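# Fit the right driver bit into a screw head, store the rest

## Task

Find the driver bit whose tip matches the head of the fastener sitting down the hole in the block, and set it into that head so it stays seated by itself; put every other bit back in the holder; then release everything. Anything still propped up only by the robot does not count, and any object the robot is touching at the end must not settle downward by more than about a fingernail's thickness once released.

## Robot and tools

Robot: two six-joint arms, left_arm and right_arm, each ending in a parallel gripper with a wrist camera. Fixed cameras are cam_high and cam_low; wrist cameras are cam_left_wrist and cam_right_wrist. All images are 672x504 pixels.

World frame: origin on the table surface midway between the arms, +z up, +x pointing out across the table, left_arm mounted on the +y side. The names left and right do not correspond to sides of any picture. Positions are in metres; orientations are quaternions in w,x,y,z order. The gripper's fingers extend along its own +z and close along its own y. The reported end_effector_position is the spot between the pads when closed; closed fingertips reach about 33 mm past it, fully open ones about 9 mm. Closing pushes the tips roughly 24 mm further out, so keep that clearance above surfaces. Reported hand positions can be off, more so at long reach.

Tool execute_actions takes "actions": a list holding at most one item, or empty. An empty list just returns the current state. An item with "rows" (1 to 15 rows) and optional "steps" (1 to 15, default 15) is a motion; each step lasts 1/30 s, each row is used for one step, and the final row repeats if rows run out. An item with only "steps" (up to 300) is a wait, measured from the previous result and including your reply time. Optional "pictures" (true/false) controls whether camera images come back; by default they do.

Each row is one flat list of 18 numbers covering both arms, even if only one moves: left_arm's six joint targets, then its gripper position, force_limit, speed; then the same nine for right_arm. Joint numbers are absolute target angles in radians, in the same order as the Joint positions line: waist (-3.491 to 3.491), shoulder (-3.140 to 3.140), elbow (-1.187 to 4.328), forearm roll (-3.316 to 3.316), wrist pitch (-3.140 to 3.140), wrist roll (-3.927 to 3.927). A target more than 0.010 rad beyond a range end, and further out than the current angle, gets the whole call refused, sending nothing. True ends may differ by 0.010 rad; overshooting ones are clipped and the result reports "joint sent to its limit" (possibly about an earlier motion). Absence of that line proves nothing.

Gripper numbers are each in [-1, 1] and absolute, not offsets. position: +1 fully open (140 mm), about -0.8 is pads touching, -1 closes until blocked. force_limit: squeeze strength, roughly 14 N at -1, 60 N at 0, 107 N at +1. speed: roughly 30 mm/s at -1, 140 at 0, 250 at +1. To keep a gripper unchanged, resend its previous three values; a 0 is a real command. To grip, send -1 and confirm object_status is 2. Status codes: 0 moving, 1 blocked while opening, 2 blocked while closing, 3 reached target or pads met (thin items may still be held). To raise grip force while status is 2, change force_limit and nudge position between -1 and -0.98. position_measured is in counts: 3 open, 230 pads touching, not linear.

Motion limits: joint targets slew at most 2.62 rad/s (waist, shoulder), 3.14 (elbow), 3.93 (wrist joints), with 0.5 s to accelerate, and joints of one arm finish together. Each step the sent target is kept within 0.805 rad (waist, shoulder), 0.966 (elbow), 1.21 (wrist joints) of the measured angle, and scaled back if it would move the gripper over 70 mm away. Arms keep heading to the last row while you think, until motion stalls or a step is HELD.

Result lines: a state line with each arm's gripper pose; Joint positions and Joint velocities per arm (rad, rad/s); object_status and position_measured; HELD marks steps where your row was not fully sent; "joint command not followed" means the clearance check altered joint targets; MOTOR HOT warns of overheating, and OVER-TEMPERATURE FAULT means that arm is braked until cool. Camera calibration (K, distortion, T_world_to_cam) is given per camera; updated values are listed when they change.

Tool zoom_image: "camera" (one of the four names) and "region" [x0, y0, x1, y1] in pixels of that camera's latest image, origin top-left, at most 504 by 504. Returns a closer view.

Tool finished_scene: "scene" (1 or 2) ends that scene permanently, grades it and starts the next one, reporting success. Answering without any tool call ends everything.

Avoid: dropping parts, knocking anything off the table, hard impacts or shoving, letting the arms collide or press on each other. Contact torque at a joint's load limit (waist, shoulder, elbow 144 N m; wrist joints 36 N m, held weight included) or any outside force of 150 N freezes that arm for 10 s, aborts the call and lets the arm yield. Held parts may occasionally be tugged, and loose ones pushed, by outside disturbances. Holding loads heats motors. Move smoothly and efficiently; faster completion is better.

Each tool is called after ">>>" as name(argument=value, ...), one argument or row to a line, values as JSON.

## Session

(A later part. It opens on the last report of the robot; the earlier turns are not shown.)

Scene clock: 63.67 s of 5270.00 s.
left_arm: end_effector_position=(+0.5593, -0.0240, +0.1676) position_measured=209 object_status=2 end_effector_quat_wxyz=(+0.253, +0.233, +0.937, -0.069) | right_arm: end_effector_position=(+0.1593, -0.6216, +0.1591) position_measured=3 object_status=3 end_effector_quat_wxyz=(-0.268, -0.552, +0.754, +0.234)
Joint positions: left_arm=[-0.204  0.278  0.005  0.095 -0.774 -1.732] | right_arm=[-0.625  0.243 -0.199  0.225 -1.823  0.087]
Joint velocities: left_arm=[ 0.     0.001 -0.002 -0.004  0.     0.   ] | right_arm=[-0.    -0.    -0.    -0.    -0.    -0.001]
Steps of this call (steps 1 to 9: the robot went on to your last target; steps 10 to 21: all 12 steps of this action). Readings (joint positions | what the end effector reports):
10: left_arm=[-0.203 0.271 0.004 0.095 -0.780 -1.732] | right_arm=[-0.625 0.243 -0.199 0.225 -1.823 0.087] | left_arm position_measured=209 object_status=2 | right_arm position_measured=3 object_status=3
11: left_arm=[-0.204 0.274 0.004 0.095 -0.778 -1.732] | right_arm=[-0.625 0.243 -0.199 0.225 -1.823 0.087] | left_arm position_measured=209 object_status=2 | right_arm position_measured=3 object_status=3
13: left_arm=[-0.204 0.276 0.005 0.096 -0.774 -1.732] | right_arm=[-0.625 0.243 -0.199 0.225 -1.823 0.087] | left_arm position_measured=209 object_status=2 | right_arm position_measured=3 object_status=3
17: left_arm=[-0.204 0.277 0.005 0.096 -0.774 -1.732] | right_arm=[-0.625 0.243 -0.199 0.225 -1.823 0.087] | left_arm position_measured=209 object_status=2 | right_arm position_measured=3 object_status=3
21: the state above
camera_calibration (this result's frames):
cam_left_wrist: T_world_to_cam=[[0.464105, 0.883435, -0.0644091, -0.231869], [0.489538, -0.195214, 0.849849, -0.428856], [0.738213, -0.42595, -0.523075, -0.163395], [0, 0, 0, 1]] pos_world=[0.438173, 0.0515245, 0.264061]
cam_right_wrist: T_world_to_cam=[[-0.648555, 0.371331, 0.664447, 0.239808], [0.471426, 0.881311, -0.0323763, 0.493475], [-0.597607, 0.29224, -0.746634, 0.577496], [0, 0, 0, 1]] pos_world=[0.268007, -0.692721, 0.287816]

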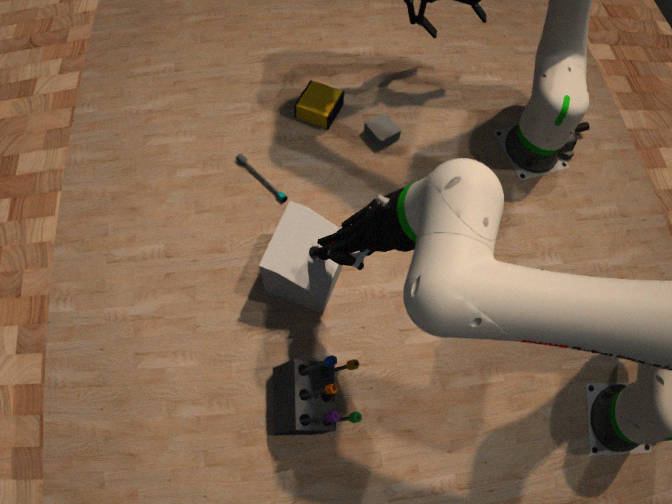

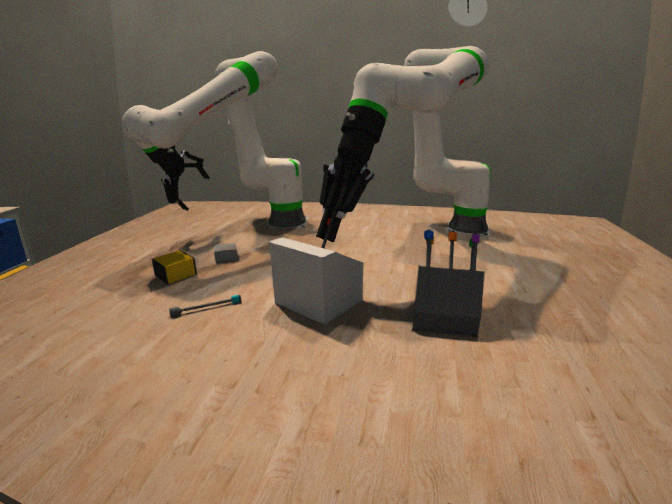

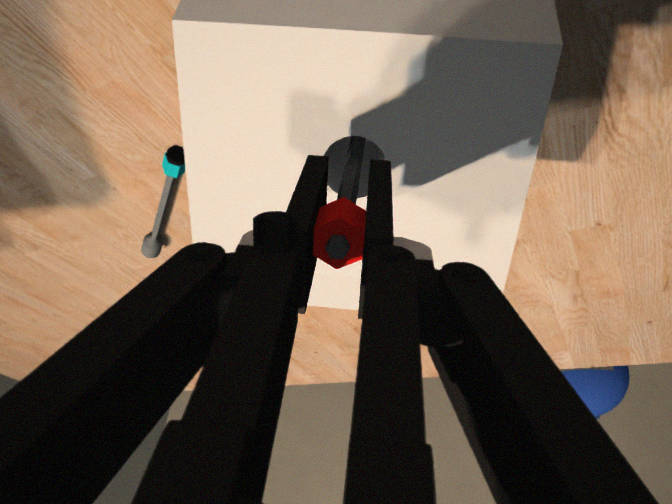

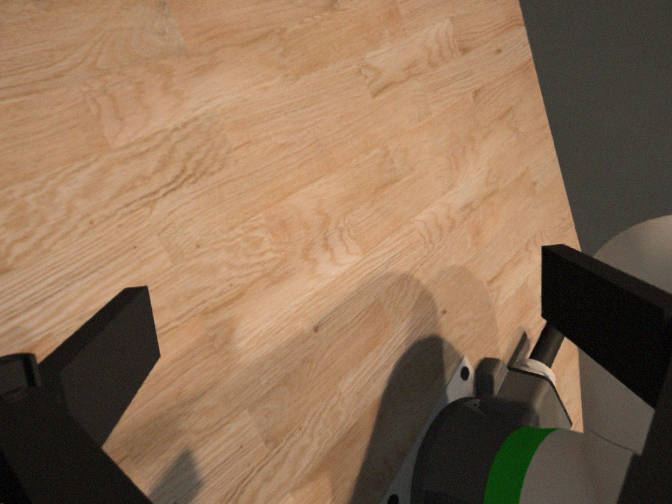

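>>> execute_actions(
  actions=[
    {"rows":[[-0.204,0.2745,0.0044,0.095,-0.777,-1.732,-0.3,-0.3,-0.5,-0.625,0.243,-0.199,0.225,-1.823,0.087,1,0,0]]},
  ],
  pictures=false,
)

>>> execute_actions(
  actions=[
    {"rows":[[-0.1927,0.1242,0.0391,0.07,-0.9621,-1.71,-0.3,0,-0.5,-0.625,0.243,-0.199,0.225,-1.823,0.087,1,0,0]]},
  ],
  pictures=false,
)

>>> execute_actions(
  actions=[
    {"rows":[[-0.2374,0.577,0.7596,0,-1.7534,-1.67,1,0,0,-0.625,0.243,-0.199,0.225,-1.823,0.087,1,0,0]]},
  ],
  pictures=false,
)

>>> execute_actions(
  actions=[
    {"steps":20},
  ],
)

>>> zoom_image(
  camera="cam_left_wrist",
  region=[290,190,430,320],
)

Scene clock: 65.33 s of 5270.00 s.
left_arm: end_effector_position=(+0.5583, -0.0236, +0.1691) position_measured=167 object_status=0 end_effector_quat_wxyz=(+0.253, +0.233, +0.937, -0.068) | right_arm: end_effector_position=(+0.1593, -0.6216, +0.1591) position_measured=3 object_status=3 end_effector_quat_wxyz=(-0.268, -0.552, +0.754, +0.234)
Joint positions: left_arm=[-0.204  0.275  0.004  0.095 -0.777 -1.732] | right_arm=[-0.625  0.243 -0.199  0.225 -1.823  0.087]
Joint velocities: left_arm=[-0.    -0.001  0.    -0.     0.     0.   ] | right_arm=[ 0.    -0.    -0.001 -0.    -0.    -0.   ]
Steps of this call (steps 1 to 15: the robot went on to your last target; steps 16 to 35: nothing new was sent; steps 36 to 50: all 15 steps of this action). Readings (joint positions | what the end effector reports):
36: left_arm=[-0.204 0.278 0.004 0.095 -0.774 -1.732] | right_arm=[-0.625 0.243 -0.199 0.225 -1.823 0.087] | left_arm position_measured=209 object_status=0 | right_arm position_measured=3 object_status=3
37: left_arm=[-0.204 0.277 0.004 0.094 -0.776 -1.732] | right_arm=[-0.625 0.243 -0.199 0.225 -1.823 0.087] | left_arm position_measured=209 object_status=0 | right_arm position_measured=3 object_status=3
39: left_arm=[-0.204 0.276 0.003 0.094 -0.777 -1.732] | right_arm=[-0.625 0.243 -0.199 0.225 -1.823 0.087] | left_arm position_measured=197 object_status=0 | right_arm position_measured=3 object_status=3
43: left_arm=[-0.204 0.275 0.004 0.095 -0.777 -1.732] | right_arm=[-0.625 0.243 -0.199 0.225 -1.823 0.087] | left_arm position_measured=179 object_status=0 | right_arm position_measured=3 object_status=3
50: the state above

Scene clock: 65.83 s of 5270.00 s.
left_arm: end_effector_position=(+0.5181, +0.0036, +0.2561) position_measured=167 object_status=3 end_effector_quat_wxyz=(+0.253, +0.229, +0.938, -0.062) | right_arm: end_effector_position=(+0.1593, -0.6216, +0.1591) position_measured=3 object_status=3 end_effector_quat_wxyz=(-0.268, -0.552, +0.754, +0.234)
Joint positions: left_arm=[-0.193  0.124  0.039  0.07  -0.962 -1.71 ] | right_arm=[-0.625  0.243 -0.199  0.225 -1.823  0.087]
Joint velocities: left_arm=[ 0.     0.001 -0.     0.001 -0.     0.   ] | right_arm=[-0.001  0.    -0.002 -0.    -0.    -0.001]
Steps of this call (steps 1 to 15: all 15 steps of this action). Readings (joint positions | what the end effector reports):
1: left_arm=[-0.204 0.274 0.004 0.095 -0.777 -1.732] | right_arm=[-0.625 0.243 -0.199 0.225 -1.823 0.087] | left_arm position_measured=167 object_status=0 | right_arm position_measured=3 object_status=3
2: left_arm=[-0.204 0.271 0.005 0.095 -0.781 -1.732] | right_arm=[-0.625 0.243 -0.199 0.225 -1.823 0.087] | left_arm position_measured=167 object_status=3 | right_arm position_measured=3 object_status=3
4: left_arm=[-0.202 0.247 0.011 0.091 -0.811 -1.728] | right_arm=[-0.625 0.243 -0.199 0.225 -1.823 0.087] | left_arm position_measured=167 object_status=3 | right_arm position_measured=3 object_status=3
8: left_arm=[-0.195 0.157 0.032 0.076 -0.921 -1.715] | right_arm=[-0.625 0.243 -0.199 0.225 -1.823 0.087] | left_arm position_measured=167 object_status=3 | right_arm position_measured=3 object_status=3
15: the state above

Scene clock: 66.33 s of 5270.00 s.
left_arm: end_effector_position=(+0.5063, -0.0021, +0.2496) position_measured=64 object_status=0 end_effector_quat_wxyz=(+0.049, +0.253, +0.966, -0.014) | right_arm: end_effector_position=(+0.1593, -0.6216, +0.1591) position_measured=3 object_status=3 end_effector_quat_wxyz=(-0.268, -0.552, +0.754, +0.234)
Joint positions: left_arm=[-0.231  0.49   0.621  0.014 -1.601 -1.678] | right_arm=[-0.625  0.243 -0.199  0.225 -1.823  0.087]
Joint velocities: left_arm=[-0.065  0.81   1.296 -0.125 -1.42   0.072] | right_arm=[0.    0.    0.001 0.    0.    0.001]
Steps of this call (steps 1 to 15: all 15 steps of this action). Readings (joint positions | what the end effector reports):
1: left_arm=[-0.193 0.124 0.039 0.070 -0.962 -1.710] | right_arm=[-0.625 0.243 -0.199 0.225 -1.823 0.087] | left_arm position_measured=167 object_status=0 | right_arm position_measured=3 object_status=3
2: left_arm=[-0.193 0.127 0.043 0.070 -0.967 -1.710] | right_arm=[-0.625 0.243 -0.199 0.225 -1.823 0.087] | left_arm position_measured=163 object_status=0 | right_arm position_measured=3 object_status=3
4: left_arm=[-0.197 0.145 0.072 0.067 -0.998 -1.708] | right_arm=[-0.625 0.243 -0.199 0.225 -1.823 0.087] | left_arm position_measured=148 object_status=0 | right_arm position_measured=3 object_status=3
8: left_arm=[-0.208 0.234 0.212 0.053 -1.152 -1.700] | right_arm=[-0.625 0.243 -0.199 0.225 -1.823 0.087] | left_arm position_measured=117 object_status=0 | right_arm position_measured=3 object_status=3
15: the state above

Scene clock: 67.00 s of 5270.00 s.
left_arm: end_effector_position=(+0.4979, +0.0020, +0.2502) position_measured=3 object_status=3 end_effector_quat_wxyz=(-0.000, +0.252, +0.968, -0.000) | right_arm: end_effector_position=(+0.1593, -0.6216, +0.1591) position_measured=3 object_status=3 end_effector_quat_wxyz=(-0.268, -0.552, +0.754, +0.234)
Joint positions: left_arm=[-0.237  0.577  0.76   0.    -1.753 -1.67 ] | right_arm=[-0.625  0.243 -0.199  0.225 -1.823  0.087]
Joint velocities: left_arm=[ 0.    -0.001  0.     0.002 -0.    -0.   ] | right_arm=[-0.    -0.     0.002  0.    -0.001  0.001]
Steps of this call (steps 1 to 20: the robot went on to your last target). Readings (joint positions | what the end effector reports):
1: left_arm=[-0.233 0.515 0.661 0.010 -1.645 -1.675] | right_arm=[-0.625 0.243 -0.199 0.225 -1.823 0.087] | left_arm position_measured=57 object_status=0 | right_arm position_measured=3 object_status=3
2: left_arm=[-0.234 0.536 0.694 0.006 -1.682 -1.674] | right_arm=[-0.625 0.243 -0.199 0.225 -1.823 0.087] | left_arm position_measured=49 object_status=0 | right_arm position_measured=3 object_status=3
4: left_arm=[-0.237 0.565 0.740 0.002 -1.732 -1.671] | right_arm=[-0.625 0.243 -0.199 0.225 -1.823 0.087] | left_arm position_measured=34 object_status=0 | right_arm position_measured=3 object_status=3
8: left_arm=[-0.237 0.577 0.759 0.000 -1.753 -1.670] | right_arm=[-0.625 0.243 -0.199 0.225 -1.823 0.087] | left_arm position_measured=5 object_status=0 | right_arm position_measured=3 object_status=3
20: the state above
camera_calibration (this result's frames):
cam_left_wrist: T_world_to_cam=[[0.457968, 0.887923, -0.0430968, -0.223302], [0.794022, -0.386773, 0.468973, -0.519814], [0.399744, -0.248994, -0.88216, 0.194189], [0, 0, 0, 1]] pos_world=[0.437383, 0.0455766, 0.405461]
cam_right_wrist: T_world_to_cam=[[-0.648555, 0.371331, 0.664447, 0.239808], [0.471426, 0.881311, -0.0323763, 0.493475], [-0.597607, 0.29224, -0.746634, 0.577496], [0, 0, 0, 1]] pos_world=[0.268007, -0.692721, 0.287816]

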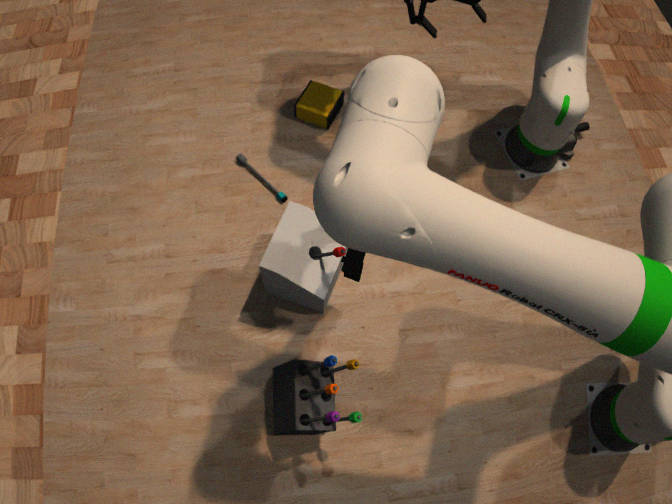

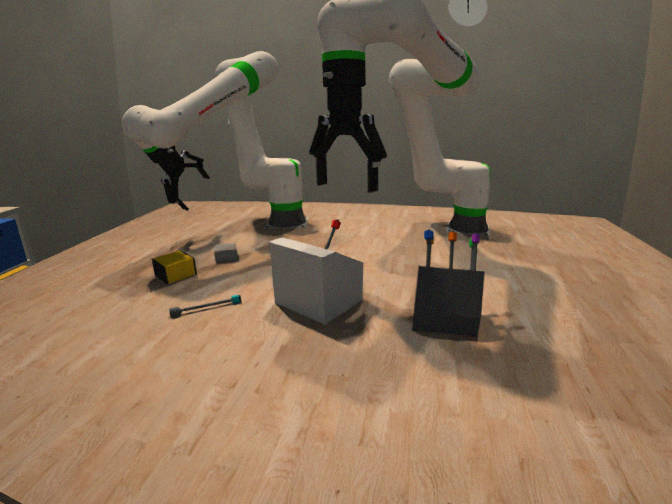

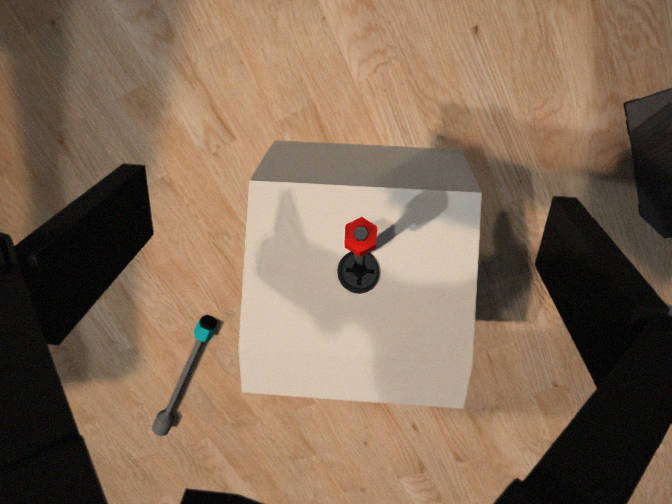

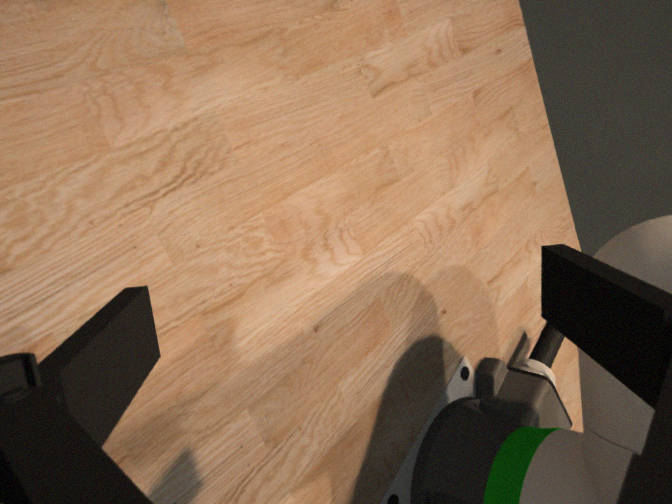

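Region (290, 190, 430, 320) of cam_left_wrist's 672x504 image, scaled by 3.600, with more detail than that image has; it fills the top 468 rows of this view, and the rest is white.

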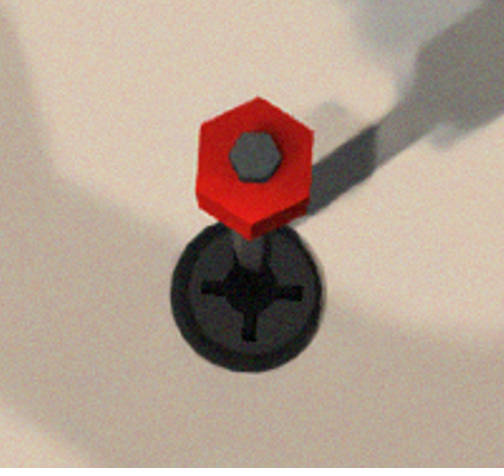

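>>> finished_scene(
  scene=1,
)

The scene is finished: the task was done.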